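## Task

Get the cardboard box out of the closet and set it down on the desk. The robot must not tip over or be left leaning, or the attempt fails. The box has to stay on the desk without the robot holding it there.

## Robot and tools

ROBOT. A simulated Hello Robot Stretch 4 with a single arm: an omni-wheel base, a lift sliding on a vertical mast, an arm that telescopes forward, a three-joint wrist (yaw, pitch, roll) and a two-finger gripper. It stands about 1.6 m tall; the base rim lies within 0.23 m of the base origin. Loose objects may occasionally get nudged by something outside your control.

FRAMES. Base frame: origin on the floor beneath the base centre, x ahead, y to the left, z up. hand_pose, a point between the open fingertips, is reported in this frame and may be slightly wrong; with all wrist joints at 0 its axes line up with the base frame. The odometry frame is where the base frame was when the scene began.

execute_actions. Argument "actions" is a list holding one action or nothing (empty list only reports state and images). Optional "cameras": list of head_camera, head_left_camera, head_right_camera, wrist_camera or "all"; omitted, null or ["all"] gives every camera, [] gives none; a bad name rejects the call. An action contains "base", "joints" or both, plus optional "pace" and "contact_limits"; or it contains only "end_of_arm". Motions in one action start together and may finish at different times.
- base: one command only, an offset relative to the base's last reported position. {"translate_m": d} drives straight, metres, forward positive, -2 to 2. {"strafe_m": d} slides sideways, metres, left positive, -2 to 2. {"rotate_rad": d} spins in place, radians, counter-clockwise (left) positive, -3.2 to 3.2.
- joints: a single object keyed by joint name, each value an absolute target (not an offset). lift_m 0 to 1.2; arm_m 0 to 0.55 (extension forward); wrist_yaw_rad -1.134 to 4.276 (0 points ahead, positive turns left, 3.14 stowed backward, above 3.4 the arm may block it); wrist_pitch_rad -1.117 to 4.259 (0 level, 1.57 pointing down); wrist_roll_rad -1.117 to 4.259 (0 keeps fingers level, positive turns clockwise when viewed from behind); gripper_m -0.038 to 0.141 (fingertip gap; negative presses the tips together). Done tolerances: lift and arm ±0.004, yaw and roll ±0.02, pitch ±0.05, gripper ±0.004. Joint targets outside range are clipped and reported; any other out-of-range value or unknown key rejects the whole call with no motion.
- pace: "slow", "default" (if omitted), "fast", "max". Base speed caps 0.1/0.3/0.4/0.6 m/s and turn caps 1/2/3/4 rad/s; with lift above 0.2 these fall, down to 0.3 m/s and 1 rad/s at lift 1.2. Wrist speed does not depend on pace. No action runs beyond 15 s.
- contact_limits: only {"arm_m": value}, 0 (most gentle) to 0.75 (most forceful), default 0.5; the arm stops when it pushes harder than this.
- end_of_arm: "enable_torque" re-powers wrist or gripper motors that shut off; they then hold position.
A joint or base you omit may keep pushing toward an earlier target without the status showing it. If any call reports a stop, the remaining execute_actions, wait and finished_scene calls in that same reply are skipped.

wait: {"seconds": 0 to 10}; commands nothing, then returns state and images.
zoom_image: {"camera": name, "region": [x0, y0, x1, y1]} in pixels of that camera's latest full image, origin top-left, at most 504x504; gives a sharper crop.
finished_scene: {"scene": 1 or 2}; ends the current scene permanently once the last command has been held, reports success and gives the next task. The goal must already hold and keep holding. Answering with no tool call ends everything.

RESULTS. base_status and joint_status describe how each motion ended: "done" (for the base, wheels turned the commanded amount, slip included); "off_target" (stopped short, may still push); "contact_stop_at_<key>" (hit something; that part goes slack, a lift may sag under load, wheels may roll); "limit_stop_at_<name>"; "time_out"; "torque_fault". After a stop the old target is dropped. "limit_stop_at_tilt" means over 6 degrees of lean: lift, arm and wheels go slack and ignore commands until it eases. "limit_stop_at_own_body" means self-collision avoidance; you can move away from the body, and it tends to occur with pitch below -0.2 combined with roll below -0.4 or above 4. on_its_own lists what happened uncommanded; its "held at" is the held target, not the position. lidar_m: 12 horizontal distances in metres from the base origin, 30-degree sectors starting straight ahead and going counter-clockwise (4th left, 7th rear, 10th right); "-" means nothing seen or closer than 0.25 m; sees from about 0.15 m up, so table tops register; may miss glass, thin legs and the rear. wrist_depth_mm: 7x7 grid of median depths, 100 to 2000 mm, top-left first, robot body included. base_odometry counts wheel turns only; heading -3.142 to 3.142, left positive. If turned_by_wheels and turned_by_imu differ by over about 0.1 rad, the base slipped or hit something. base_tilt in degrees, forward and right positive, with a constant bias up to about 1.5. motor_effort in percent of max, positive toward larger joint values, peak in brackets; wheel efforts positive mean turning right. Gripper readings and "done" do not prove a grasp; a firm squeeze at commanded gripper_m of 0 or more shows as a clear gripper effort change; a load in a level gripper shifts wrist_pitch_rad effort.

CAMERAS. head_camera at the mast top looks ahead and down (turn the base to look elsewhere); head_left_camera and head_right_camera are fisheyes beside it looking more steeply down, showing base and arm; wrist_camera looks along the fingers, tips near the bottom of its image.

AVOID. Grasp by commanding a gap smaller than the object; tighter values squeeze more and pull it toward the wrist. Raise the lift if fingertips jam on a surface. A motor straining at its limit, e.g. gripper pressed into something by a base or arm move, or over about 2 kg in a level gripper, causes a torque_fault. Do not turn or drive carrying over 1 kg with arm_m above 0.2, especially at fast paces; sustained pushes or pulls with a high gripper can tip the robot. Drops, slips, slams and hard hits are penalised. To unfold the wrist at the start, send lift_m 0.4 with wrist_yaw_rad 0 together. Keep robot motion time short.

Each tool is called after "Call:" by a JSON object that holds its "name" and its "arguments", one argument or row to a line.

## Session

Call:
{"name": "execute_actions", "arguments": {
  "actions": [
    {"joints":{"lift_m":0.88,"wrist_yaw_rad":0,"gripper_m":0}}
  ],
  "cameras": ["head_camera","head_left_camera","head_right_camera"]
}}

Scene clock: 3.43 s.
base_odometry: x=+0.000 y=+0.000 heading=+0.000 (m, m, rad; odometry frame)
turned_by_wheels: +0.000 (rad since the last result)
turned_by_imu: +0.001 (rad since the last result)
base_tilt: forward=-0.7 right=+0.1 (deg)
lidar_m: 1.67 1.36 1.12 1.11 1.26 1.54 1.54 1.81 2.62 2.61 2.93 1.66
base_status: not commanded
joint_positions: lift_m=+0.880 arm_m=+0.000 wrist_yaw_rad=+0.000 wrist_pitch_rad=-0.010 wrist_roll_rad=+0.006 gripper_m=+0.000
joint_status: all done
motor_effort: lift_m=+21(24) arm_m=-1(1) wrist_yaw_rad=-3(8) wrist_pitch_rad=-6(6) wrist_roll_rad=-1(2) gripper_m=-5(5) wheel_0=+1(0) wheel_1=+0(0) wheel_2=+0(0) (%)
hand_pose: x=+0.4594 y=-0.0873 z=+1.0608 quat_wxyz=(+1.000, +0.003, -0.005, +0.000) (m; base frame)
wrist_depth_mm: 1255 1708 - - - - 1983 / 1281 1708 - - - - 1983 / 1255 1661 - - - - 1983 / 1229 1661 - - - - 1921 / 1255 1661 - - - - - / 1229 1661 - 198 190 - - / 1229 1661 1921 112 - - -
pictures: head_camera, head_left_camera, head_right_camera
Images, in order (width x height): head_camera 420x560, head_left_camera 420x672, head_right_camera 420x672.

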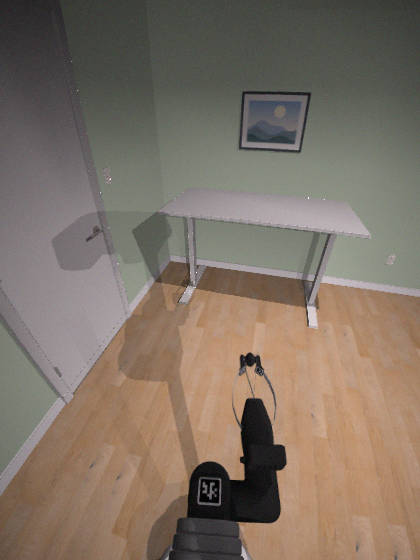

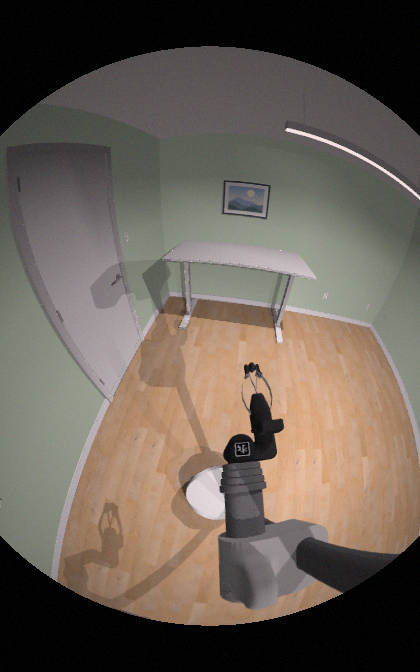

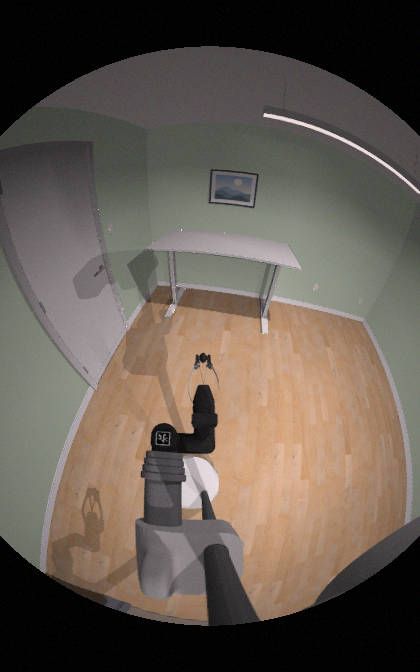

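Closet behind.

Call:
{"name": "execute_actions", "arguments": {
  "actions": [
    {"base":{"rotate_rad":2.9}}
  ],
  "cameras": ["head_camera","head_left_camera","wrist_camera"]
}}

Scene clock: 7.60 s.
base_odometry: x=+0.000 y=+0.000 heading=+2.900 (m, m, rad; odometry frame)
turned_by_wheels: +2.900 (rad since the last result)
turned_by_imu: +2.961 (rad since the last result)
base_tilt: forward=-0.7 right=+0.2 (deg)
lidar_m: 1.55 1.61 2.10 2.61 2.69 1.76 2.08 1.62 1.20 1.13 1.16 1.51
base_status: done
joint_positions: lift_m=+0.880 arm_m=+0.000 wrist_yaw_rad=+0.000 wrist_pitch_rad=-0.010 wrist_roll_rad=+0.006 gripper_m=+0.000
joint_status: not commanded
motor_effort: lift_m=+20(22) arm_m=-1(1) wrist_yaw_rad=-2(1) wrist_pitch_rad=-5(6) wrist_roll_rad=-2(1) gripper_m=-5(7) wheel_0=-2(9) wheel_1=-1(7) wheel_2=-1(14) (%)
hand_pose: x=+0.4594 y=-0.0874 z=+1.0609 quat_wxyz=(+1.000, +0.003, -0.005, +0.000) (m; base frame)
wrist_depth_mm: 1397 1366 1336 1336 1308 - 1430 / 1397 1397 1336 1397 1308 - 1499 / 1430 1397 1366 1397 1336 - 1499 / 1430 1430 1366 1366 1308 - 1537 / 1464 1430 1366 1336 1336 - 1499 / 1397 1430 1397 198 190 - 1537 / 1464 1464 1366 112 1366 1983 1537
pictures: head_camera, head_left_camera, wrist_camera
Images, in order (width x height): head_camera 420x560, head_left_camera 420x672, wrist_camera 616x392.

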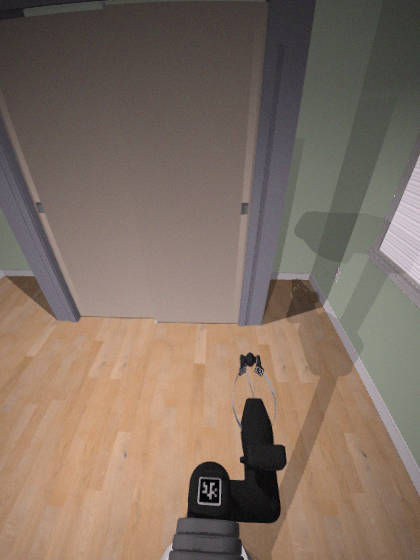

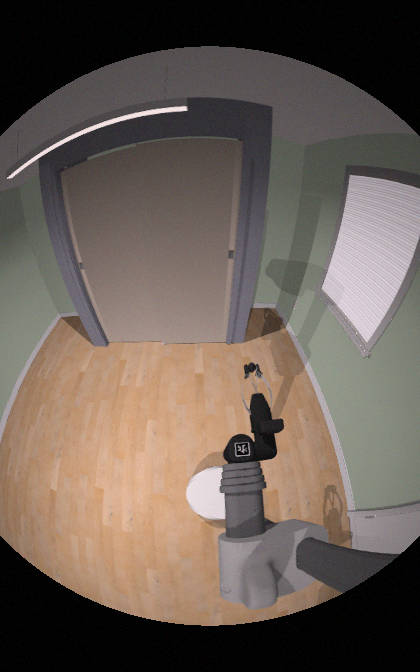

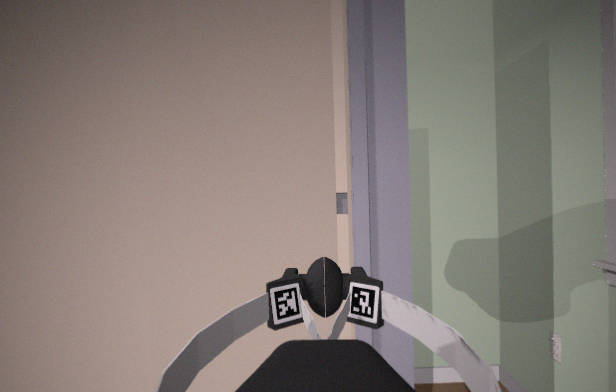

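Call:
{"name": "execute_actions", "arguments": {
  "actions": [
    {"base":{"translate_m":0.9}}
  ],
  "cameras": ["wrist_camera"]
}}

Scene clock: 12.87 s.
base_odometry: x=-0.874 y=+0.215 heading=+2.900 (m, m, rad; odometry frame)
turned_by_wheels: +0.000 (rad since the last result)
turned_by_imu: -0.001 (rad since the last result)
base_tilt: forward=-0.7 right=+0.2 (deg)
lidar_m: 0.66 0.66 0.97 2.64 2.72 3.54 3.03 1.63 1.15 1.03 1.09 0.68
base_status: done
joint_positions: lift_m=+0.880 arm_m=+0.000 wrist_yaw_rad=+0.000 wrist_pitch_rad=-0.010 wrist_roll_rad=+0.006 gripper_m=+0.000
joint_status: not commanded
motor_effort: lift_m=+20(21) arm_m=-1(1) wrist_yaw_rad=-2(1) wrist_pitch_rad=-6(6) wrist_roll_rad=+0(2) gripper_m=-7(7) wheel_0=+2(5) wheel_1=+1(7) wheel_2=+0(11) (%)
hand_pose: x=+0.4594 y=-0.0874 z=+1.0609 quat_wxyz=(+1.000, +0.003, -0.005, +0.000) (m; base frame)
wrist_depth_mm: 449 442 445 442 442 424 424 / 449 449 452 445 445 427 430 / 449 449 445 445 445 427 430 / 452 452 449 449 449 427 430 / 449 452 449 449 445 430 430 / 452 452 455 198 190 430 430 / 455 452 449 112 418 424 433
pictures: wrist_camera
Images, in order (width x height): wrist_camera 616x392.

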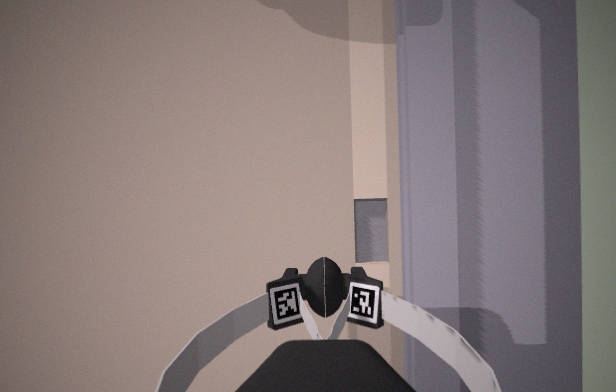

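Call:
{"name": "execute_actions", "arguments": {
  "actions": [
    {"base":{"strafe_m":-0.063}}
  ],
  "cameras": []
}}

Call:
{"name": "execute_actions", "arguments": {
  "actions": [
    {"base":{"translate_m":0.16}}
  ],
  "cameras": []
}}

Call:
{"name": "execute_actions", "arguments": {
  "actions": [
    {"joints":{"arm_m":0.15},"contact_limits":{"arm_m":0.2},"pace":"slow"}
  ],
  "cameras": ["wrist_camera"]
}}

Scene clock: 16.10 s.
base_odometry: x=-0.859 y=+0.277 heading=+2.900 (m, m, rad; odometry frame)
turned_by_wheels: +0.000 (rad since the last result)
turned_by_imu: +0.001 (rad since the last result)
base_tilt: forward=-0.6 right=+0.2 (deg)
lidar_m: 0.64 0.67 0.93 2.70 2.77 3.54 3.43 1.54 1.11 1.00 1.02 0.68
base_status: done
joint_positions: lift_m=+0.880 arm_m=+0.000 wrist_yaw_rad=+0.000 wrist_pitch_rad=-0.010 wrist_roll_rad=+0.006 gripper_m=+0.000
joint_status: not commanded
motor_effort: lift_m=+20(20) arm_m=-1(1) wrist_yaw_rad=-2(2) wrist_pitch_rad=-5(6) wrist_roll_rad=-1(0) gripper_m=-6(6) wheel_0=+1(10) wheel_1=+0(8) wheel_2=+0(2) (%)
hand_pose: x=+0.4594 y=-0.0874 z=+1.0609 quat_wxyz=(+1.000, +0.003, -0.005, +0.000) (m; base frame)
wrist_depth_mm: 452 449 449 452 415 430 1182 / 449 445 445 449 418 433 1182 / 455 452 452 449 418 430 1182 / 452 452 452 449 424 436 1182 / 452 455 455 449 421 433 1160 / 455 455 452 198 190 436 1205 / 459 455 455 112 436 436 1160
pictures: none
No camera images: the call's "cameras" was empty. Leave "cameras" out to get every camera's image.

Scene clock: 17.97 s.
base_odometry: x=-1.014 y=+0.315 heading=+2.900 (m, m, rad; odometry frame)
turned_by_wheels: +0.000 (rad since the last result)
turned_by_imu: +0.000 (rad since the last result)
base_tilt: forward=-0.7 right=+0.2 (deg)
lidar_m: 0.49 0.53 0.69 2.70 2.81 3.72 3.63 1.57 1.06 0.99 1.02 0.51
base_status: done
joint_positions: lift_m=+0.880 arm_m=+0.000 wrist_yaw_rad=+0.000 wrist_pitch_rad=-0.010 wrist_roll_rad=+0.006 gripper_m=+0.000
joint_status: not commanded
motor_effort: lift_m=+20(21) arm_m=-1(1) wrist_yaw_rad=-1(1) wrist_pitch_rad=-6(6) wrist_roll_rad=+1(0) gripper_m=-8(6) wheel_0=+3(10) wheel_1=+0(6) wheel_2=-2(14) (%)
hand_pose: x=+0.4594 y=-0.0874 z=+1.0609 quat_wxyz=(+1.000, +0.003, -0.005, +0.000) (m; base frame)
wrist_depth_mm: 289 287 289 289 257 270 270 / 290 289 287 289 257 272 271 / 290 290 290 289 257 272 272 / 291 291 291 290 259 273 272 / 293 293 291 290 259 273 272 / 294 291 291 198 189 273 273 / 293 293 293 112 260 273 274
pictures: none
No camera images: the call's "cameras" was empty. Leave "cameras" out to get every camera's image.

Scene clock: 19.73 s.
base_odometry: x=-1.014 y=+0.315 heading=+2.899 (m, m, rad; odometry frame)
turned_by_wheels: -0.001 (rad since the last result)
turned_by_imu: +0.004 (rad since the last result)
base_tilt: forward=-0.7 right=+0.3 (deg)
lidar_m: 0.48 0.52 0.72 2.72 2.78 3.72 3.62 1.55 1.04 0.97 1.00 0.50
base_status: not commanded
joint_positions: lift_m=+0.880 arm_m=+0.061 wrist_yaw_rad=-0.006 wrist_pitch_rad=-0.011 wrist_roll_rad=+0.006 gripper_m=+0.000
joint_status: arm_m contact_stop (moved +0.061 of +0.150)
on_its_own: arm_m is slack since a contact_stop (your +0.150 is given up); wrist_yaw_rad is at rest, and its effort (+16) is outside its rest range (-13 to +13)
motor_effort: lift_m=+21(20) arm_m=+0(15) wrist_yaw_rad=+16(44) wrist_pitch_rad=-2(6) wrist_roll_rad=+0(1) gripper_m=-4(7) wheel_0=+0(4) wheel_1=-1(3) wheel_2=-5(9) (%)
contact_limits: arm_m 0.2
hand_pose: x=+0.5199 y=-0.0892 z=+1.0613 quat_wxyz=(+1.000, +0.003, -0.006, -0.003) (m; base frame)
wrist_depth_mm: 230 231 230 230 198 212 212 / 230 231 231 230 199 213 212 / 232 232 231 230 200 213 213 / 232 232 232 232 200 213 213 / 234 233 232 242 200 213 213 / 234 232 234 205 187 213 214 / 234 234 233 112 201 201 215
pictures: wrist_camera
Images, in order (width x height): wrist_camera 616x392.

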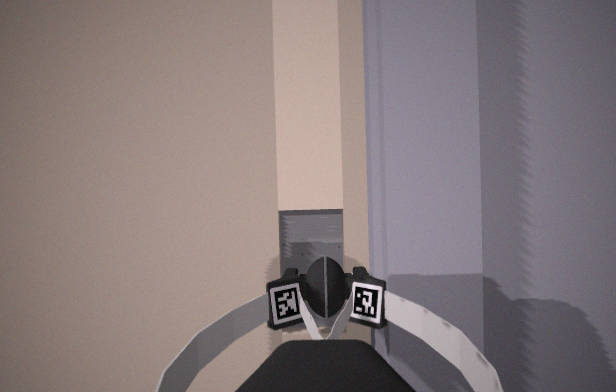

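Call:
{"name": "execute_actions", "arguments": {
  "actions": [
    {"base":{"strafe_m":0.15},"joints":{"arm_m":0.06},"pace":"slow"}
  ],
  "cameras": ["wrist_camera"]
}}

Scene clock: 23.33 s.
base_odometry: x=-1.050 y=+0.169 heading=+2.898 (m, m, rad; odometry frame)
turned_by_wheels: -0.001 (rad since the last result)
turned_by_imu: -0.001 (rad since the last result)
base_tilt: forward=-0.8 right=+0.3 (deg)
lidar_m: 0.49 0.52 0.71 2.55 2.62 3.50 3.57 1.76 1.23 1.14 1.18 0.55
base_status: done
joint_positions: lift_m=+0.880 arm_m=+0.059 wrist_yaw_rad=-0.020 wrist_pitch_rad=-0.011 wrist_roll_rad=+0.006 gripper_m=+0.000
joint_status: all done
on_its_own: wrist_yaw_rad is at rest, and its effort (+55) is outside its rest range (-13 to +13)
motor_effort: lift_m=+21(20) arm_m=+3(1) wrist_yaw_rad=+55(58) wrist_pitch_rad=-3(5) wrist_roll_rad=-1(1) gripper_m=-3(6) wheel_0=-6(15) wheel_1=+2(6) wheel_2=-10(10) (%)
hand_pose: x=+0.5170 y=-0.0931 z=+1.0611 quat_wxyz=(+1.000, +0.003, -0.005, -0.010) (m; base frame)
wrist_depth_mm: 224 225 227 229 676 535 259 / 227 226 229 229 831 549 260 / 227 227 228 229 854 549 264 / 227 228 229 230 778 549 264 / 228 229 229 241 866 564 266 / 229 230 229 193 187 535 266 / 228 230 230 112 574 327 271
pictures: wrist_camera
Images, in order (width x height): wrist_camera 616x392.

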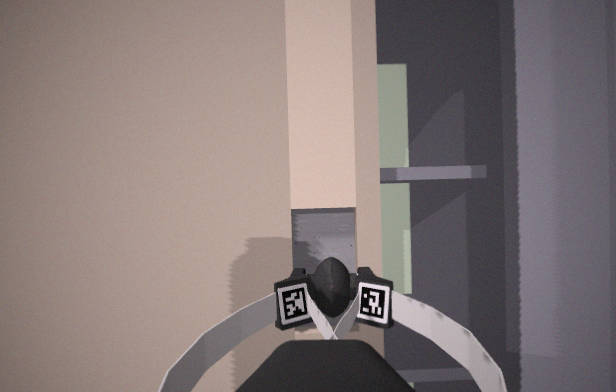

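Works. Continue.

Call:
{"name": "execute_actions", "arguments": {
  "actions": [
    {"base":{"strafe_m":0.5},"joints":{"arm_m":0.05},"pace":"slow"}
  ],
  "cameras": ["wrist_camera","head_right_camera"]
}}

Scene clock: 30.30 s.
base_odometry: x=-1.170 y=-0.316 heading=+2.896 (m, m, rad; odometry frame)
turned_by_wheels: -0.002 (rad since the last result)
turned_by_imu: -0.485 (rad since the last result)
base_tilt: forward=-0.7 right=+0.3 (deg)
lidar_m: 0.40 0.37 0.40 0.56 2.24 2.35 3.24 2.87 2.15 1.54 1.47 0.69
base_status: done
joint_positions: lift_m=+0.880 arm_m=+0.049 wrist_yaw_rad=-0.022 wrist_pitch_rad=-0.014 wrist_roll_rad=+0.006 gripper_m=+0.000
joint_status: all done
on_its_own: wrist_yaw_rad is at rest, and its effort (+63) is outside its rest range (-13 to +13)
motor_effort: lift_m=+20(21) arm_m=+8(10) wrist_yaw_rad=+63(73) wrist_pitch_rad=+5(24) wrist_roll_rad=-1(2) gripper_m=-9(7) wheel_0=-12(21) wheel_1=+1(9) wheel_2=-13(13) (%)
hand_pose: x=+0.5059 y=-0.0938 z=+1.0621 quat_wxyz=(+1.000, +0.003, -0.007, -0.011) (m; base frame)
wrist_depth_mm: 156 174 195 220 668 430 357 / 156 173 194 220 676 433 359 / 156 173 194 220 647 436 362 / 156 174 194 219 654 436 364 / 156 173 193 215 654 442 366 / 156 173 187 191 188 430 368 / 156 173 185 112 661 415 368
pictures: head_right_camera, wrist_camera
Images, in order (width x height): head_right_camera 420x672, wrist_camera 616x392.

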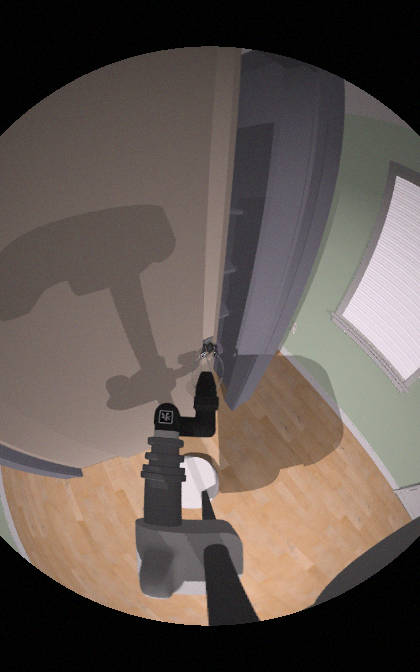

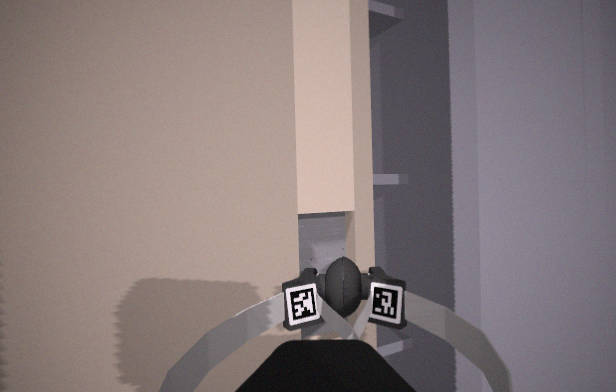

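Call:
{"name": "execute_actions", "arguments": {
  "actions": [
    {"base":{"translate_m":-0.2}}
  ],
  "cameras": []
}}

Call:
{"name": "execute_actions", "arguments": {
  "actions": [
    {"base":{"rotate_rad":2.03},"joints":{"wrist_yaw_rad":-1.11,"arm_m":0.1}}
  ],
  "cameras": []
}}

Call:
{"name": "execute_actions", "arguments": {
  "actions": [
    {"base":{"translate_m":-0.86}}
  ],
  "cameras": []
}}

Call:
{"name": "execute_actions", "arguments": {
  "actions": [
    {"base":{"strafe_m":-0.15}}
  ],
  "cameras": ["wrist_camera","head_right_camera"]
}}

Scene clock: 36.80 s.
base_odometry: x=-0.977 y=-0.364 heading=+2.896 (m, m, rad; odometry frame)
turned_by_wheels: +0.000 (rad since the last result)
turned_by_imu: +0.002 (rad since the last result)
base_tilt: forward=-0.7 right=+0.2 (deg)
lidar_m: 0.59 0.53 0.58 0.85 2.15 2.23 3.09 2.70 2.26 1.66 1.56 0.88
base_status: done
joint_positions: lift_m=+0.880 arm_m=+0.049 wrist_yaw_rad=+0.000 wrist_pitch_rad=-0.010 wrist_roll_rad=+0.006 gripper_m=+0.000
joint_status: not commanded
motor_effort: lift_m=+20(19) arm_m=+4(9) wrist_yaw_rad=-1(63) wrist_pitch_rad=-4(5) wrist_roll_rad=-1(0) gripper_m=-6(8) wheel_0=-2(14) wheel_1=-1(8) wheel_2=+3(12) (%)
hand_pose: x=+0.5086 y=-0.0875 z=+1.0611 quat_wxyz=(+1.000, +0.003, -0.005, +0.000) (m; base frame)
wrist_depth_mm: 294 324 359 402 842 559 603 / 293 322 357 402 891 554 597 / 291 320 357 402 891 564 603 / 293 324 357 402 891 564 603 / 293 322 359 397 917 574 597 / 293 320 347 198 190 574 597 / 293 319 351 112 842 530 603
pictures: none
No camera images: the call's "cameras" was empty. Leave "cameras" out to get every camera's image.

Scene clock: 39.13 s.
base_odometry: x=-0.976 y=-0.364 heading=-1.357 (m, m, rad; odometry frame)
turned_by_wheels: +2.030 (rad since the last result)
turned_by_imu: +2.072 (rad since the last result)
base_tilt: forward=-0.7 right=+0.2 (deg)
lidar_m: 2.14 2.22 2.90 2.66 2.40 1.71 1.59 0.89 0.57 0.54 0.55 0.80
base_status: done
joint_positions: lift_m=+0.880 arm_m=+0.099 wrist_yaw_rad=-1.110 wrist_pitch_rad=-0.010 wrist_roll_rad=+0.006 gripper_m=+0.000
joint_status: all done
motor_effort: lift_m=+20(19) arm_m=+5(8) wrist_yaw_rad=-2(6) wrist_pitch_rad=-5(5) wrist_roll_rad=+0(0) gripper_m=-4(6) wheel_0=-1(8) wheel_1=-1(7) wheel_2=-1(10) (%)
hand_pose: x=+0.3202 y=-0.2972 z=+1.0610 quat_wxyz=(+0.850, +0.000, -0.006, -0.527) (m; base frame)
wrist_depth_mm: 1708 676 621 544 445 404 370 / 1661 676 627 549 449 402 373 / 1618 676 621 559 452 404 375 / 1661 676 634 559 452 407 373 / 1661 676 634 559 452 407 375 / 1708 676 627 198 190 410 377 / 1708 668 609 112 442 399 379
pictures: none
No camera images: the call's "cameras" was empty. Leave "cameras" out to get every camera's image.

Scene clock: 43.47 s.
base_odometry: x=-1.159 y=+0.476 heading=-1.357 (m, m, rad; odometry frame)
turned_by_wheels: +0.000 (rad since the last result)
turned_by_imu: +0.003 (rad since the last result)
base_tilt: forward=-0.7 right=+0.2 (deg)
lidar_m: 1.90 3.08 2.77 2.62 1.13 0.76 0.68 0.72 1.02 0.57 0.58 0.81
base_status: done
joint_positions: lift_m=+0.880 arm_m=+0.099 wrist_yaw_rad=-1.110 wrist_pitch_rad=-0.010 wrist_roll_rad=+0.006 gripper_m=+0.000
joint_status: not commanded
motor_effort: lift_m=+20(19) arm_m=+5(5) wrist_yaw_rad=-3(3) wrist_pitch_rad=-5(5) wrist_roll_rad=-1(1) gripper_m=-6(6) wheel_0=-1(7) wheel_1=-1(5) wheel_2=+2(10) (%)
hand_pose: x=+0.3202 y=-0.2973 z=+1.0610 quat_wxyz=(+0.850, +0.000, -0.006, -0.527) (m; base frame)
wrist_depth_mm: 854 723 621 564 1182 842 387 / 854 715 627 559 1098 1078 394 / 866 732 627 559 1229 1098 399 / 878 732 634 564 1182 1118 402 / 891 723 634 569 1205 1118 402 / 878 741 627 198 190 831 402 / 991 741 609 112 1205 1078 402
pictures: none
No camera images: the call's "cameras" was empty. Leave "cameras" out to get every camera's image.

Scene clock: 45.20 s.
base_odometry: x=-1.305 y=+0.444 heading=-1.357 (m, m, rad; odometry frame)
turned_by_wheels: +0.000 (rad since the last result)
turned_by_imu: +0.000 (rad since the last result)
base_tilt: forward=-0.6 right=+0.2 (deg)
lidar_m: 1.64 3.07 2.96 2.80 1.10 0.74 0.68 0.73 1.01 0.41 0.41 0.61
base_status: done
joint_positions: lift_m=+0.880 arm_m=+0.099 wrist_yaw_rad=-1.110 wrist_pitch_rad=-0.010 wrist_roll_rad=+0.006 gripper_m=+0.000
joint_status: not commanded
motor_effort: lift_m=+20(20) arm_m=+5(4) wrist_yaw_rad=-2(2) wrist_pitch_rad=-5(5) wrist_roll_rad=+1(1) gripper_m=-7(8) wheel_0=+1(11) wheel_1=-1(9) wheel_2=+0(1) (%)
hand_pose: x=+0.3202 y=-0.2973 z=+1.0610 quat_wxyz=(+0.850, +0.000, -0.006, -0.527) (m; base frame)
wrist_depth_mm: 603 508 433 778 715 723 477 / 597 504 436 991 1042 960 609 / 609 508 442 1138 1060 976 332 / 615 517 439 1182 1042 946 338 / 609 517 442 1160 1078 976 338 / 615 517 442 197 190 831 345 / 621 521 424 112 1042 603 455
pictures: head_right_camera, wrist_camera
Images, in order (width x height): head_right_camera 420x672, wrist_camera 616x392.

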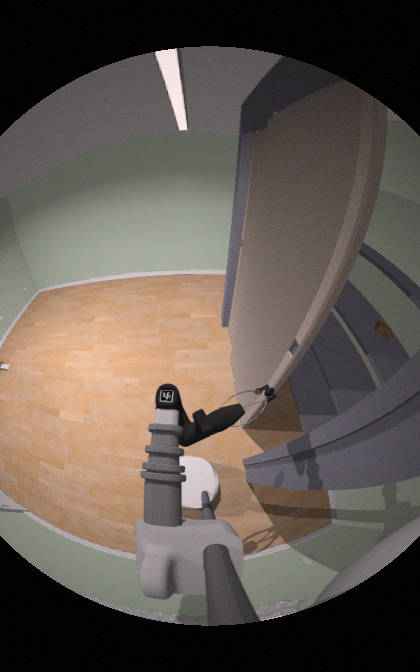

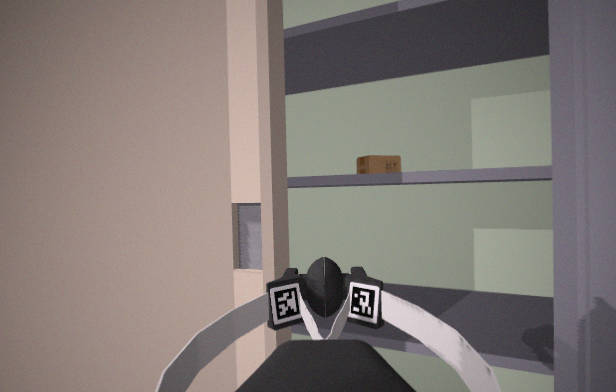

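Call:
{"name": "execute_actions", "arguments": {
  "actions": [
    {"base":{"strafe_m":-0.13},"joints":{"arm_m":0.15},"pace":"slow"}
  ],
  "cameras": ["wrist_camera"]
}}

Scene clock: 49.33 s.
base_odometry: x=-1.432 y=+0.417 heading=-1.357 (m, m, rad; odometry frame)
turned_by_wheels: +0.000 (rad since the last result)
turned_by_imu: +0.000 (rad since the last result)
base_tilt: forward=-0.7 right=+0.2 (deg)
lidar_m: 1.04 3.10 3.08 2.93 1.12 0.74 0.68 0.72 0.99 0.29 0.30 0.53
base_status: done
joint_positions: lift_m=+0.880 arm_m=+0.149 wrist_yaw_rad=-1.110 wrist_pitch_rad=-0.010 wrist_roll_rad=+0.006 gripper_m=+0.000
joint_status: all done
motor_effort: lift_m=+20(20) arm_m=+5(4) wrist_yaw_rad=-2(0) wrist_pitch_rad=-5(5) wrist_roll_rad=-1(1) gripper_m=-7(6) wheel_0=+2(11) wheel_1=-3(8) wheel_2=+0(0) (%)
hand_pose: x=+0.3701 y=-0.2973 z=+1.0610 quat_wxyz=(+0.850, +0.000, -0.006, -0.527) (m; base frame)
wrist_depth_mm: 370 312 279 715 707 732 723 / 373 310 281 1008 917 842 778 / 375 312 283 1042 917 842 778 / 377 315 283 1025 917 831 778 / 377 317 294 1042 946 854 778 / 382 320 287 198 190 831 759 / 384 325 273 112 569 530 564
pictures: wrist_camera
Images, in order (width x height): wrist_camera 616x392.

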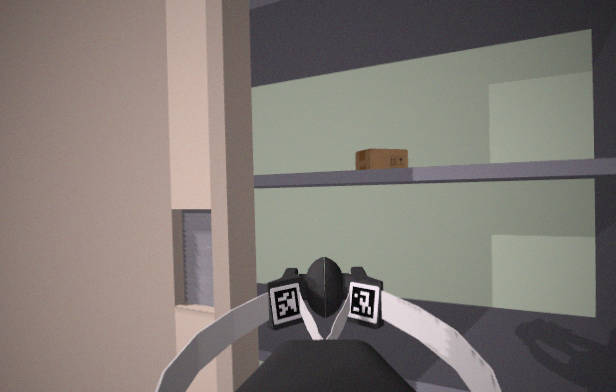

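Call:
{"name": "execute_actions", "arguments": {
  "actions": [
    {"base":{"rotate_rad":-0.15},"pace":"slow"}
  ],
  "cameras": []
}}

Call:
{"name": "execute_actions", "arguments": {
  "actions": [
    {"joints":{"arm_m":0.55},"pace":"slow"}
  ],
  "cameras": ["wrist_camera","head_right_camera"]
}}

Scene clock: 52.03 s.
base_odometry: x=-1.432 y=+0.417 heading=-1.506 (m, m, rad; odometry frame)
turned_by_wheels: -0.149 (rad since the last result)
turned_by_imu: -0.152 (rad since the last result)
base_tilt: forward=-0.7 right=+0.2 (deg)
lidar_m: 0.73 3.02 3.64 2.93 1.34 0.80 0.68 0.69 0.91 0.30 0.29 0.54
base_status: done
joint_positions: lift_m=+0.880 arm_m=+0.149 wrist_yaw_rad=-1.110 wrist_pitch_rad=-0.010 wrist_roll_rad=+0.006 gripper_m=+0.000
joint_status: not commanded
motor_effort: lift_m=+19(20) arm_m=+5(5) wrist_yaw_rad=-1(1) wrist_pitch_rad=-5(5) wrist_roll_rad=-1(2) gripper_m=-7(5) wheel_0=+3(2) wheel_1=+3(6) wheel_2=+5(9) (%)
hand_pose: x=+0.3701 y=-0.2973 z=+1.0610 quat_wxyz=(+0.850, +0.000, -0.006, -0.527) (m; base frame)
wrist_depth_mm: 239 254 699 715 715 732 379 / 240 253 991 931 854 809 387 / 242 253 1008 931 878 831 330 / 246 253 991 917 866 820 332 / 251 251 1025 976 891 831 535 / 252 251 878 198 189 809 535 / 246 238 559 112 574 530 512
pictures: none
No camera images: the call's "cameras" was empty. Leave "cameras" out to get every camera's image.

Scene clock: 57.30 s.
base_odometry: x=-1.432 y=+0.417 heading=-1.507 (m, m, rad; odometry frame)
turned_by_wheels: -0.001 (rad since the last result)
turned_by_imu: +0.001 (rad since the last result)
base_tilt: forward=-0.7 right=+0.2 (deg)
lidar_m: 0.77 3.03 3.63 2.92 1.34 0.78 0.68 0.70 0.91 0.30 0.28 0.76
base_status: not commanded
joint_positions: lift_m=+0.880 arm_m=+0.549 wrist_yaw_rad=-1.112 wrist_pitch_rad=-0.010 wrist_roll_rad=+0.006 gripper_m=+0.000
joint_status: all done
motor_effort: lift_m=+20(19) arm_m=+6(9) wrist_yaw_rad=+5(42) wrist_pitch_rad=-6(6) wrist_roll_rad=+0(2) gripper_m=-7(11) wheel_0=+2(3) wheel_1=+2(3) wheel_2=-2(5) (%)
hand_pose: x=+0.7692 y=-0.2974 z=+1.0610 quat_wxyz=(+0.849, +0.000, -0.006, -0.528) (m; base frame)
wrist_depth_mm: 128 118 621 715 723 723 683 / 128 118 891 866 798 750 699 / 129 118 904 854 798 750 535 / 129 119 455 831 798 741 691 / 136 119 904 866 820 759 707 / 136 119 148 206 187 741 707 / 137 119 146 112 574 525 554
pictures: head_right_camera, wrist_camera
Images, in order (width x height): head_right_camera 420x672, wrist_camera 616x392.

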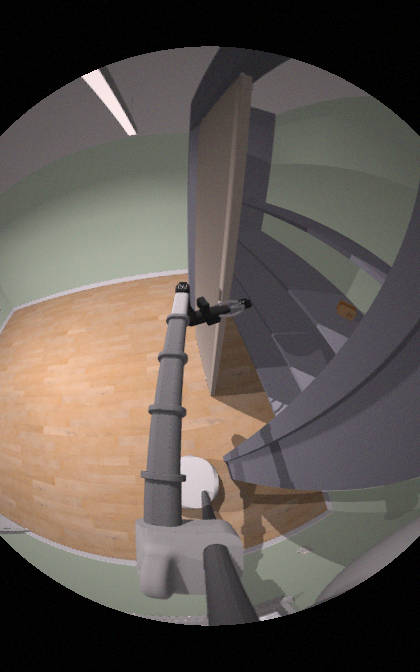

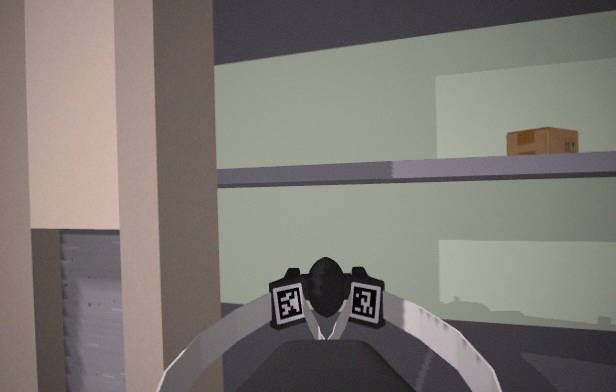

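Call:
{"name": "execute_actions", "arguments": {
  "actions": [
    {"joints":{"arm_m":0.45}}
  ],
  "cameras": []
}}

Call:
{"name": "execute_actions", "arguments": {
  "actions": [
    {"base":{"strafe_m":0.22}}
  ],
  "cameras": []
}}

Call:
{"name": "execute_actions", "arguments": {
  "actions": [
    {"base":{"rotate_rad":0.13},"joints":{"arm_m":0,"lift_m":1.0,"gripper_m":0.14}}
  ],
  "cameras": []
}}

Call:
{"name": "execute_actions", "arguments": {
  "actions": [
    {"base":{"translate_m":0.76}}
  ],
  "cameras": []
}}

Call:
{"name": "execute_actions", "arguments": {
  "actions": [
    {"base":{"rotate_rad":-1.55},"joints":{"wrist_yaw_rad":0}}
  ],
  "cameras": ["wrist_camera","head_camera"]
}}

Scene clock: 61.40 s.
base_odometry: x=-1.432 y=+0.417 heading=-1.507 (m, m, rad; odometry frame)
turned_by_wheels: +0.000 (rad since the last result)
turned_by_imu: +0.001 (rad since the last result)
base_tilt: forward=-0.7 right=+0.3 (deg)
lidar_m: 0.79 3.04 3.63 2.92 1.35 0.78 0.69 0.71 0.89 0.29 0.30 0.75
base_status: not commanded
joint_positions: lift_m=+0.880 arm_m=+0.451 wrist_yaw_rad=-1.110 wrist_pitch_rad=-0.010 wrist_roll_rad=+0.006 gripper_m=+0.000
joint_status: all done
motor_effort: lift_m=+20(20) arm_m=-4(8) wrist_yaw_rad=-1(5) wrist_pitch_rad=-5(6) wrist_roll_rad=+0(0) gripper_m=-3(8) wheel_0=+2(2) wheel_1=+2(2) wheel_2=-2(2) (%)
hand_pose: x=+0.6717 y=-0.2973 z=+1.0610 quat_wxyz=(+0.850, +0.000, -0.006, -0.527) (m; base frame)
wrist_depth_mm: 177 699 699 715 723 723 707 / 177 1008 946 866 798 759 715 / 176 1042 946 891 831 750 715 / 176 1025 946 866 809 750 723 / 176 1042 946 891 820 768 723 / 175 891 878 198 190 759 715 / 174 591 517 112 580 525 559
pictures: none
No camera images: the call's "cameras" was empty. Leave "cameras" out to get every camera's image.

Scene clock: 63.43 s.
base_odometry: x=-1.213 y=+0.431 heading=-1.507 (m, m, rad; odometry frame)
turned_by_wheels: +0.000 (rad since the last result)
turned_by_imu: +0.001 (rad since the last result)
base_tilt: forward=-0.7 right=+0.2 (deg)
lidar_m: 1.18 2.96 3.58 2.71 1.42 0.85 0.74 0.73 0.95 0.50 0.49 0.84
base_status: done
joint_positions: lift_m=+0.880 arm_m=+0.451 wrist_yaw_rad=-1.110 wrist_pitch_rad=-0.010 wrist_roll_rad=+0.006 gripper_m=+0.000
joint_status: not commanded
motor_effort: lift_m=+20(20) arm_m=-4(4) wrist_yaw_rad=-1(1) wrist_pitch_rad=-6(5) wrist_roll_rad=-2(1) gripper_m=-7(5) wheel_0=-1(11) wheel_1=+2(10) wheel_2=+0(5) (%)
hand_pose: x=+0.6717 y=-0.2973 z=+1.0610 quat_wxyz=(+0.850, +0.000, -0.006, -0.527) (m; base frame)
wrist_depth_mm: 445 410 375 707 715 732 732 / 452 410 375 1008 1025 931 904 / 455 410 377 1118 1042 946 904 / 455 413 379 715 1008 976 904 / 455 415 384 387 1042 946 917 / 459 418 377 198 190 820 820 / 466 421 370 112 661 603 640
pictures: none
No camera images: the call's "cameras" was empty. Leave "cameras" out to get every camera's image.

Scene clock: 65.83 s.
base_odometry: x=-1.213 y=+0.431 heading=-1.377 (m, m, rad; odometry frame)
turned_by_wheels: +0.130 (rad since the last result)
turned_by_imu: +0.133 (rad since the last result)
base_tilt: forward=-0.7 right=+0.2 (deg)
lidar_m: 1.69 3.02 2.89 2.70 1.19 0.78 0.73 0.75 1.07 0.49 0.51 0.84
base_status: done
joint_positions: lift_m=+1.000 arm_m=+0.001 wrist_yaw_rad=-1.110 wrist_pitch_rad=-0.010 wrist_roll_rad=+0.006 gripper_m=+0.140
joint_status: all done
motor_effort: lift_m=+22(21) arm_m=-5(5) wrist_yaw_rad=-1(0) wrist_pitch_rad=-5(6) wrist_roll_rad=+0(1) gripper_m=-1(5) wheel_0=-2(9) wheel_1=-1(7) wheel_2=-2(8) (%)
hand_pose: x=+0.2216 y=-0.2973 z=+1.1808 quat_wxyz=(+0.850, +0.000, -0.006, -0.527) (m; base frame)
wrist_depth_mm: 723 654 1430 1255 1138 364 343 / 723 661 1430 1229 878 364 345 / 732 668 1397 1255 1160 366 345 / 741 668 1464 1308 1160 368 345 / 732 676 1397 1281 1138 362 347 / 750 661 1042 1255 1042 355 347 / 750 661 1430 112 831 370 347
pictures: none
No camera images: the call's "cameras" was empty. Leave "cameras" out to get every camera's image.

Scene clock: 69.83 s.
base_odometry: x=-1.066 y=-0.315 heading=-1.377 (m, m, rad; odometry frame)
turned_by_wheels: +0.000 (rad since the last result)
turned_by_imu: -0.001 (rad since the last result)
base_tilt: forward=-0.7 right=+0.2 (deg)
lidar_m: 2.19 2.25 2.94 2.74 2.34 1.63 1.51 0.79 0.85 0.46 0.47 0.64
base_status: done
joint_positions: lift_m=+1.000 arm_m=+0.001 wrist_yaw_rad=-1.110 wrist_pitch_rad=-0.010 wrist_roll_rad=+0.006 gripper_m=+0.140
joint_status: not commanded
motor_effort: lift_m=+21(22) arm_m=-4(4) wrist_yaw_rad=-2(1) wrist_pitch_rad=-6(6) wrist_roll_rad=+0(0) gripper_m=+0(3) wheel_0=+2(4) wheel_1=+1(7) wheel_2=-1(12) (%)
hand_pose: x=+0.2216 y=-0.2973 z=+1.1809 quat_wxyz=(+0.850, +0.000, -0.006, -0.527) (m; base frame)
wrist_depth_mm: 668 535 469 415 373 340 314 / 676 539 469 415 375 340 315 / 668 544 473 418 375 342 317 / 676 549 469 418 377 343 317 / 668 544 466 421 379 340 317 / 668 549 449 415 370 332 319 / 676 549 484 112 373 345 320
pictures: none
No camera images: the call's "cameras" was empty. Leave "cameras" out to get every camera's image.

Scene clock: 72.10 s.
base_odometry: x=-1.066 y=-0.315 heading=-2.926 (m, m, rad; odometry frame)
turned_by_wheels: -1.549 (rad since the last result)
turned_by_imu: -1.580 (rad since the last result)
base_tilt: forward=-0.7 right=+0.2 (deg)
lidar_m: 0.45 0.48 0.64 2.21 2.28 2.99 3.61 2.29 1.62 1.48 0.79 0.83
base_status: done
joint_positions: lift_m=+1.000 arm_m=+0.001 wrist_yaw_rad=+0.000 wrist_pitch_rad=-0.010 wrist_roll_rad=+0.006 gripper_m=+0.140
joint_status: all done
motor_effort: lift_m=+20(21) arm_m=-3(4) wrist_yaw_rad=-1(18) wrist_pitch_rad=-5(5) wrist_roll_rad=+0(0) gripper_m=-1(3) wheel_0=+4(1) wheel_1=+3(8) wheel_2=+2(7) (%)
hand_pose: x=+0.4600 y=-0.0874 z=+1.1809 quat_wxyz=(+1.000, +0.003, -0.005, +0.000) (m; base frame)
wrist_depth_mm: 254 253 255 991 976 991 854 / 254 254 255 603 683 707 723 / 255 255 255 991 976 976 891 / 254 255 254 991 991 1008 904 / 255 256 256 661 788 609 723 / 256 257 257 991 991 976 904 / 257 257 258 112 820 809 798
pictures: head_camera, wrist_camera
Images, in order (width x height): head_camera 420x560, wrist_camera 616x392.

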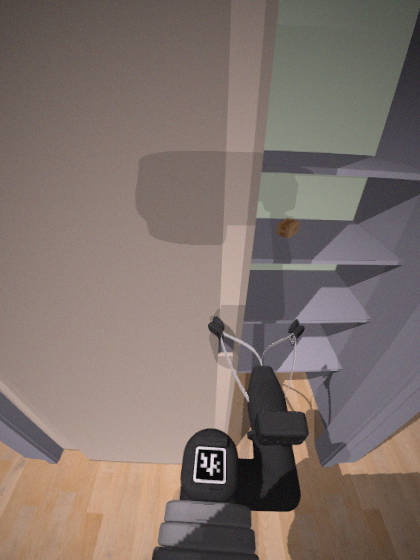

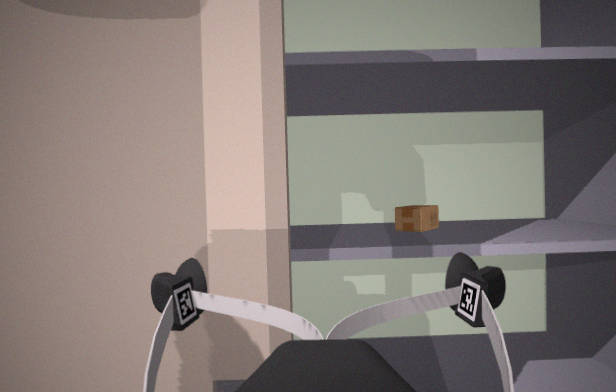

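Call:
{"name": "execute_actions", "arguments": {
  "actions": [
    {"base":{"strafe_m":-0.22}}
  ],
  "cameras": []
}}

Call:
{"name": "execute_actions", "arguments": {
  "actions": [
    {"joints":{"arm_m":0.4}}
  ],
  "cameras": ["wrist_camera"]
}}

Scene clock: 75.47 s.
base_odometry: x=-1.113 y=-0.100 heading=-2.926 (m, m, rad; odometry frame)
turned_by_wheels: +0.000 (rad since the last result)
turned_by_imu: +0.000 (rad since the last result)
base_tilt: forward=-0.7 right=+0.2 (deg)
lidar_m: 0.79 0.50 0.67 2.44 2.49 3.29 3.61 2.01 1.38 1.27 0.74 0.64
base_status: done
joint_positions: lift_m=+1.000 arm_m=+0.001 wrist_yaw_rad=+0.000 wrist_pitch_rad=-0.010 wrist_roll_rad=+0.006 gripper_m=+0.140
joint_status: not commanded
motor_effort: lift_m=+21(21) arm_m=-3(3) wrist_yaw_rad=+0(1) wrist_pitch_rad=-6(5) wrist_roll_rad=-1(0) gripper_m=+1(1) wheel_0=+2(14) wheel_1=-1(8) wheel_2=+0(1) (%)
hand_pose: x=+0.4600 y=-0.0874 z=+1.1809 quat_wxyz=(+1.000, +0.003, -0.005, +0.000) (m; base frame)
wrist_depth_mm: 960 991 991 991 991 842 585 / 621 640 654 668 691 699 591 / 991 976 991 1008 976 854 580 / 991 991 1008 991 1008 854 580 / 615 741 715 809 809 603 580 / 1008 991 1008 1008 1008 707 603 / 759 854 854 112 820 759 603
pictures: none
No camera images: the call's "cameras" was empty. Leave "cameras" out to get every camera's image.

Scene clock: 77.77 s.
base_odometry: x=-1.113 y=-0.100 heading=-2.926 (m, m, rad; odometry frame)
turned_by_wheels: +0.000 (rad since the last result)
turned_by_imu: +0.001 (rad since the last result)
base_tilt: forward=-0.7 right=+0.2 (deg)
lidar_m: 0.77 0.49 0.68 2.43 2.50 3.27 3.63 2.02 1.37 1.28 0.70 0.62
base_status: not commanded
joint_positions: lift_m=+1.000 arm_m=+0.399 wrist_yaw_rad=+0.000 wrist_pitch_rad=-0.010 wrist_roll_rad=+0.006 gripper_m=+0.140
joint_status: all done
motor_effort: lift_m=+20(21) arm_m=+5(6) wrist_yaw_rad=-1(0) wrist_pitch_rad=-6(5) wrist_roll_rad=-1(2) gripper_m=-1(1) wheel_0=+2(2) wheel_1=-1(1) wheel_2=+0(0) (%)
hand_pose: x=+0.8586 y=-0.0874 z=+1.1809 quat_wxyz=(+1.000, +0.003, -0.005, +0.000) (m; base frame)
wrist_depth_mm: 421 427 436 445 452 459 462 / 585 591 585 591 597 591 554 / 585 591 585 597 597 597 564 / 591 591 591 597 597 591 564 / 597 580 549 379 508 488 473 / 293 264 236 277 231 221 262 / 195 192 191 112 186 186 186
pictures: wrist_camera
Images, in order (width x height): wrist_camera 616x392.

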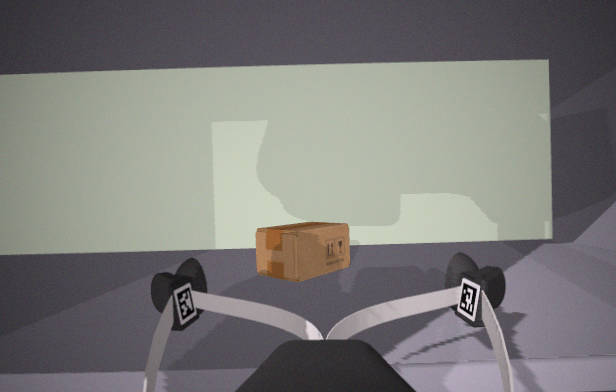

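Call:
{"name": "execute_actions", "arguments": {
  "actions": [
    {"base":{"strafe_m":0.015},"joints":{"lift_m":0.99}}
  ],
  "cameras": []
}}

Call:
{"name": "execute_actions", "arguments": {
  "actions": [
    {"base":{"translate_m":0.06},"joints":{"arm_m":0.55}}
  ],
  "cameras": ["wrist_camera"]
}}

Call:
{"name": "execute_actions", "arguments": {
  "actions": [
    {"joints":{"gripper_m":0.02}}
  ],
  "cameras": ["wrist_camera"]
}}

Scene clock: 80.87 s.
base_odometry: x=-1.110 y=-0.114 heading=-2.926 (m, m, rad; odometry frame)
turned_by_wheels: +0.000 (rad since the last result)
turned_by_imu: +0.001 (rad since the last result)
base_tilt: forward=-0.6 right=+0.2 (deg)
lidar_m: 0.78 0.50 0.67 2.41 2.49 3.25 3.62 2.01 1.38 1.28 0.71 0.63
base_status: done
joint_positions: lift_m=+0.990 arm_m=+0.399 wrist_yaw_rad=+0.000 wrist_pitch_rad=-0.010 wrist_roll_rad=+0.006 gripper_m=+0.140
joint_status: all done
motor_effort: lift_m=+14(23) arm_m=+5(5) wrist_yaw_rad=+0(1) wrist_pitch_rad=-5(6) wrist_roll_rad=-1(0) gripper_m=+0(1) wheel_0=-3(8) wheel_1=+1(6) wheel_2=+0(0) (%)
hand_pose: x=+0.8586 y=-0.0874 z=+1.1715 quat_wxyz=(+1.000, +0.003, -0.005, +0.000) (m; base frame)
wrist_depth_mm: 442 452 455 466 473 480 480 / 585 585 591 585 591 591 580 / 585 585 597 591 597 591 591 / 585 591 597 597 591 603 580 / 535 517 492 366 445 439 421 / 264 235 212 249 206 202 232 / 184 183 185 112 185 185 185
pictures: none
No camera images: the call's "cameras" was empty. Leave "cameras" out to get every camera's image.

Scene clock: 82.23 s.
base_odometry: x=-1.169 y=-0.127 heading=-2.926 (m, m, rad; odometry frame)
turned_by_wheels: +0.000 (rad since the last result)
turned_by_imu: +0.018 (rad since the last result)
base_tilt: forward=-0.7 right=+0.2 (deg)
lidar_m: 0.73 0.44 0.59 2.42 2.49 3.30 3.68 1.96 1.37 1.30 0.60 0.60
base_status: done
joint_positions: lift_m=+0.990 arm_m=+0.455 wrist_yaw_rad=+0.000 wrist_pitch_rad=-0.010 wrist_roll_rad=+0.006 gripper_m=+0.140
joint_status: arm_m contact_stop (moved +0.056 of +0.151)
on_its_own: arm_m is slack since a contact_stop (your +0.550 is given up)
motor_effort: lift_m=+16(16) arm_m=+0(32) wrist_yaw_rad=+0(77) wrist_pitch_rad=-6(32) wrist_roll_rad=-1(4) gripper_m=+0(1) wheel_0=+1(8) wheel_1=-1(12) wheel_2=+1(16) (%)
hand_pose: x=+0.9141 y=-0.0875 z=+1.1712 quat_wxyz=(+1.000, +0.003, -0.005, +0.000) (m; base frame)
wrist_depth_mm: 439 452 455 473 477 473 473 / 480 477 477 477 473 473 477 / 484 477 480 477 477 477 473 / 480 480 480 477 480 477 477 / 480 480 484 265 287 436 421 / 264 236 211 241 206 202 232 / 174 172 170 112 165 162 160
pictures: wrist_camera
Images, in order (width x height): wrist_camera 616x392.

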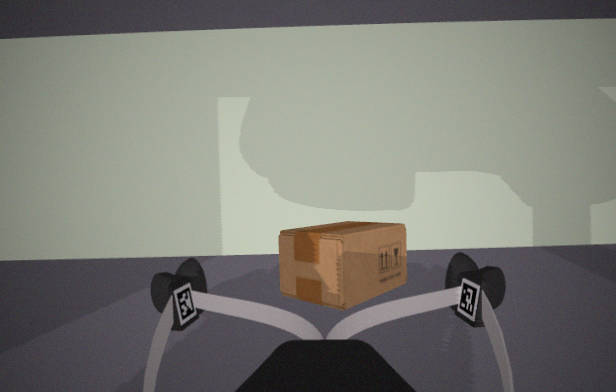

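not run: a stop came earlier in this reply.

Call:
{"name": "execute_actions", "arguments": {
  "actions": [
    {"joints":{"lift_m":1.03,"wrist_pitch_rad":0.14,"arm_m":0.44}}
  ],
  "cameras": []
}}

Call:
{"name": "execute_actions", "arguments": {
  "actions": [
    {"joints":{"arm_m":0.535},"pace":"slow","contact_limits":{"arm_m":0.25}}
  ],
  "cameras": ["wrist_camera"]
}}

Scene clock: 84.57 s.
base_odometry: x=-1.169 y=-0.127 heading=-2.926 (m, m, rad; odometry frame)
turned_by_wheels: +0.000 (rad since the last result)
turned_by_imu: +0.001 (rad since the last result)
base_tilt: forward=-0.7 right=+0.3 (deg)
lidar_m: 0.73 0.44 0.60 2.42 2.49 3.29 3.68 2.00 1.40 1.30 0.60 0.60
base_status: not commanded
joint_positions: lift_m=+1.030 arm_m=+0.441 wrist_yaw_rad=+0.001 wrist_pitch_rad=+0.141 wrist_roll_rad=+0.006 gripper_m=+0.140
joint_status: all done
motor_effort: lift_m=+21(22) arm_m=-5(10) wrist_yaw_rad=-4(20) wrist_pitch_rad=-1(88) wrist_roll_rad=-1(2) gripper_m=+0(1) wheel_0=+1(0) wheel_1=-1(1) wheel_2=+5(5) (%)
hand_pose: x=+0.8975 y=-0.0872 z=+1.1674 quat_wxyz=(+0.998, +0.003, +0.070, +0.000) (m; base frame)
wrist_depth_mm: 459 462 455 455 452 455 452 / 469 469 466 466 462 466 466 / 480 480 480 477 477 480 477 / 492 488 492 484 484 484 488 / 377 368 357 273 296 329 322 / 249 229 211 235 206 202 224 / 185 182 181 112 176 172 171
pictures: none
No camera images: the call's "cameras" was empty. Leave "cameras" out to get every camera's image.

Scene clock: 86.80 s.
base_odometry: x=-1.169 y=-0.127 heading=-2.926 (m, m, rad; odometry frame)
turned_by_wheels: +0.000 (rad since the last result)
turned_by_imu: +0.003 (rad since the last result)
base_tilt: forward=-0.8 right=+0.3 (deg)
lidar_m: 0.73 0.43 0.57 2.41 2.49 3.31 3.67 2.00 1.39 1.30 0.59 0.62
base_status: not commanded
joint_positions: lift_m=+1.030 arm_m=+0.534 wrist_yaw_rad=+0.000 wrist_pitch_rad=+0.138 wrist_roll_rad=+0.006 gripper_m=+0.140
joint_status: all done
motor_effort: lift_m=+18(21) arm_m=+5(11) wrist_yaw_rad=+1(17) wrist_pitch_rad=+7(13) wrist_roll_rad=-1(1) gripper_m=-2(0) wheel_0=+0(2) wheel_1=+1(3) wheel_2=+0(5) (%)
contact_limits: arm_m 0.25
hand_pose: x=+0.9907 y=-0.0876 z=+1.1684 quat_wxyz=(+0.998, +0.003, +0.069, +0.000) (m; base frame)
wrist_depth_mm: 370 368 370 368 368 368 366 / 379 377 379 379 375 375 375 / 389 384 387 384 384 387 384 / 397 399 397 394 397 394 392 / 397 384 373 203 206 345 336 / 256 236 218 174 182 208 232 / 190 188 187 112 181 178 176
pictures: wrist_camera
Images, in order (width x height): wrist_camera 616x392.

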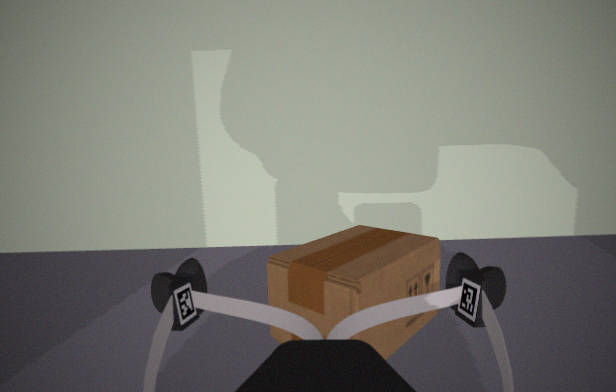

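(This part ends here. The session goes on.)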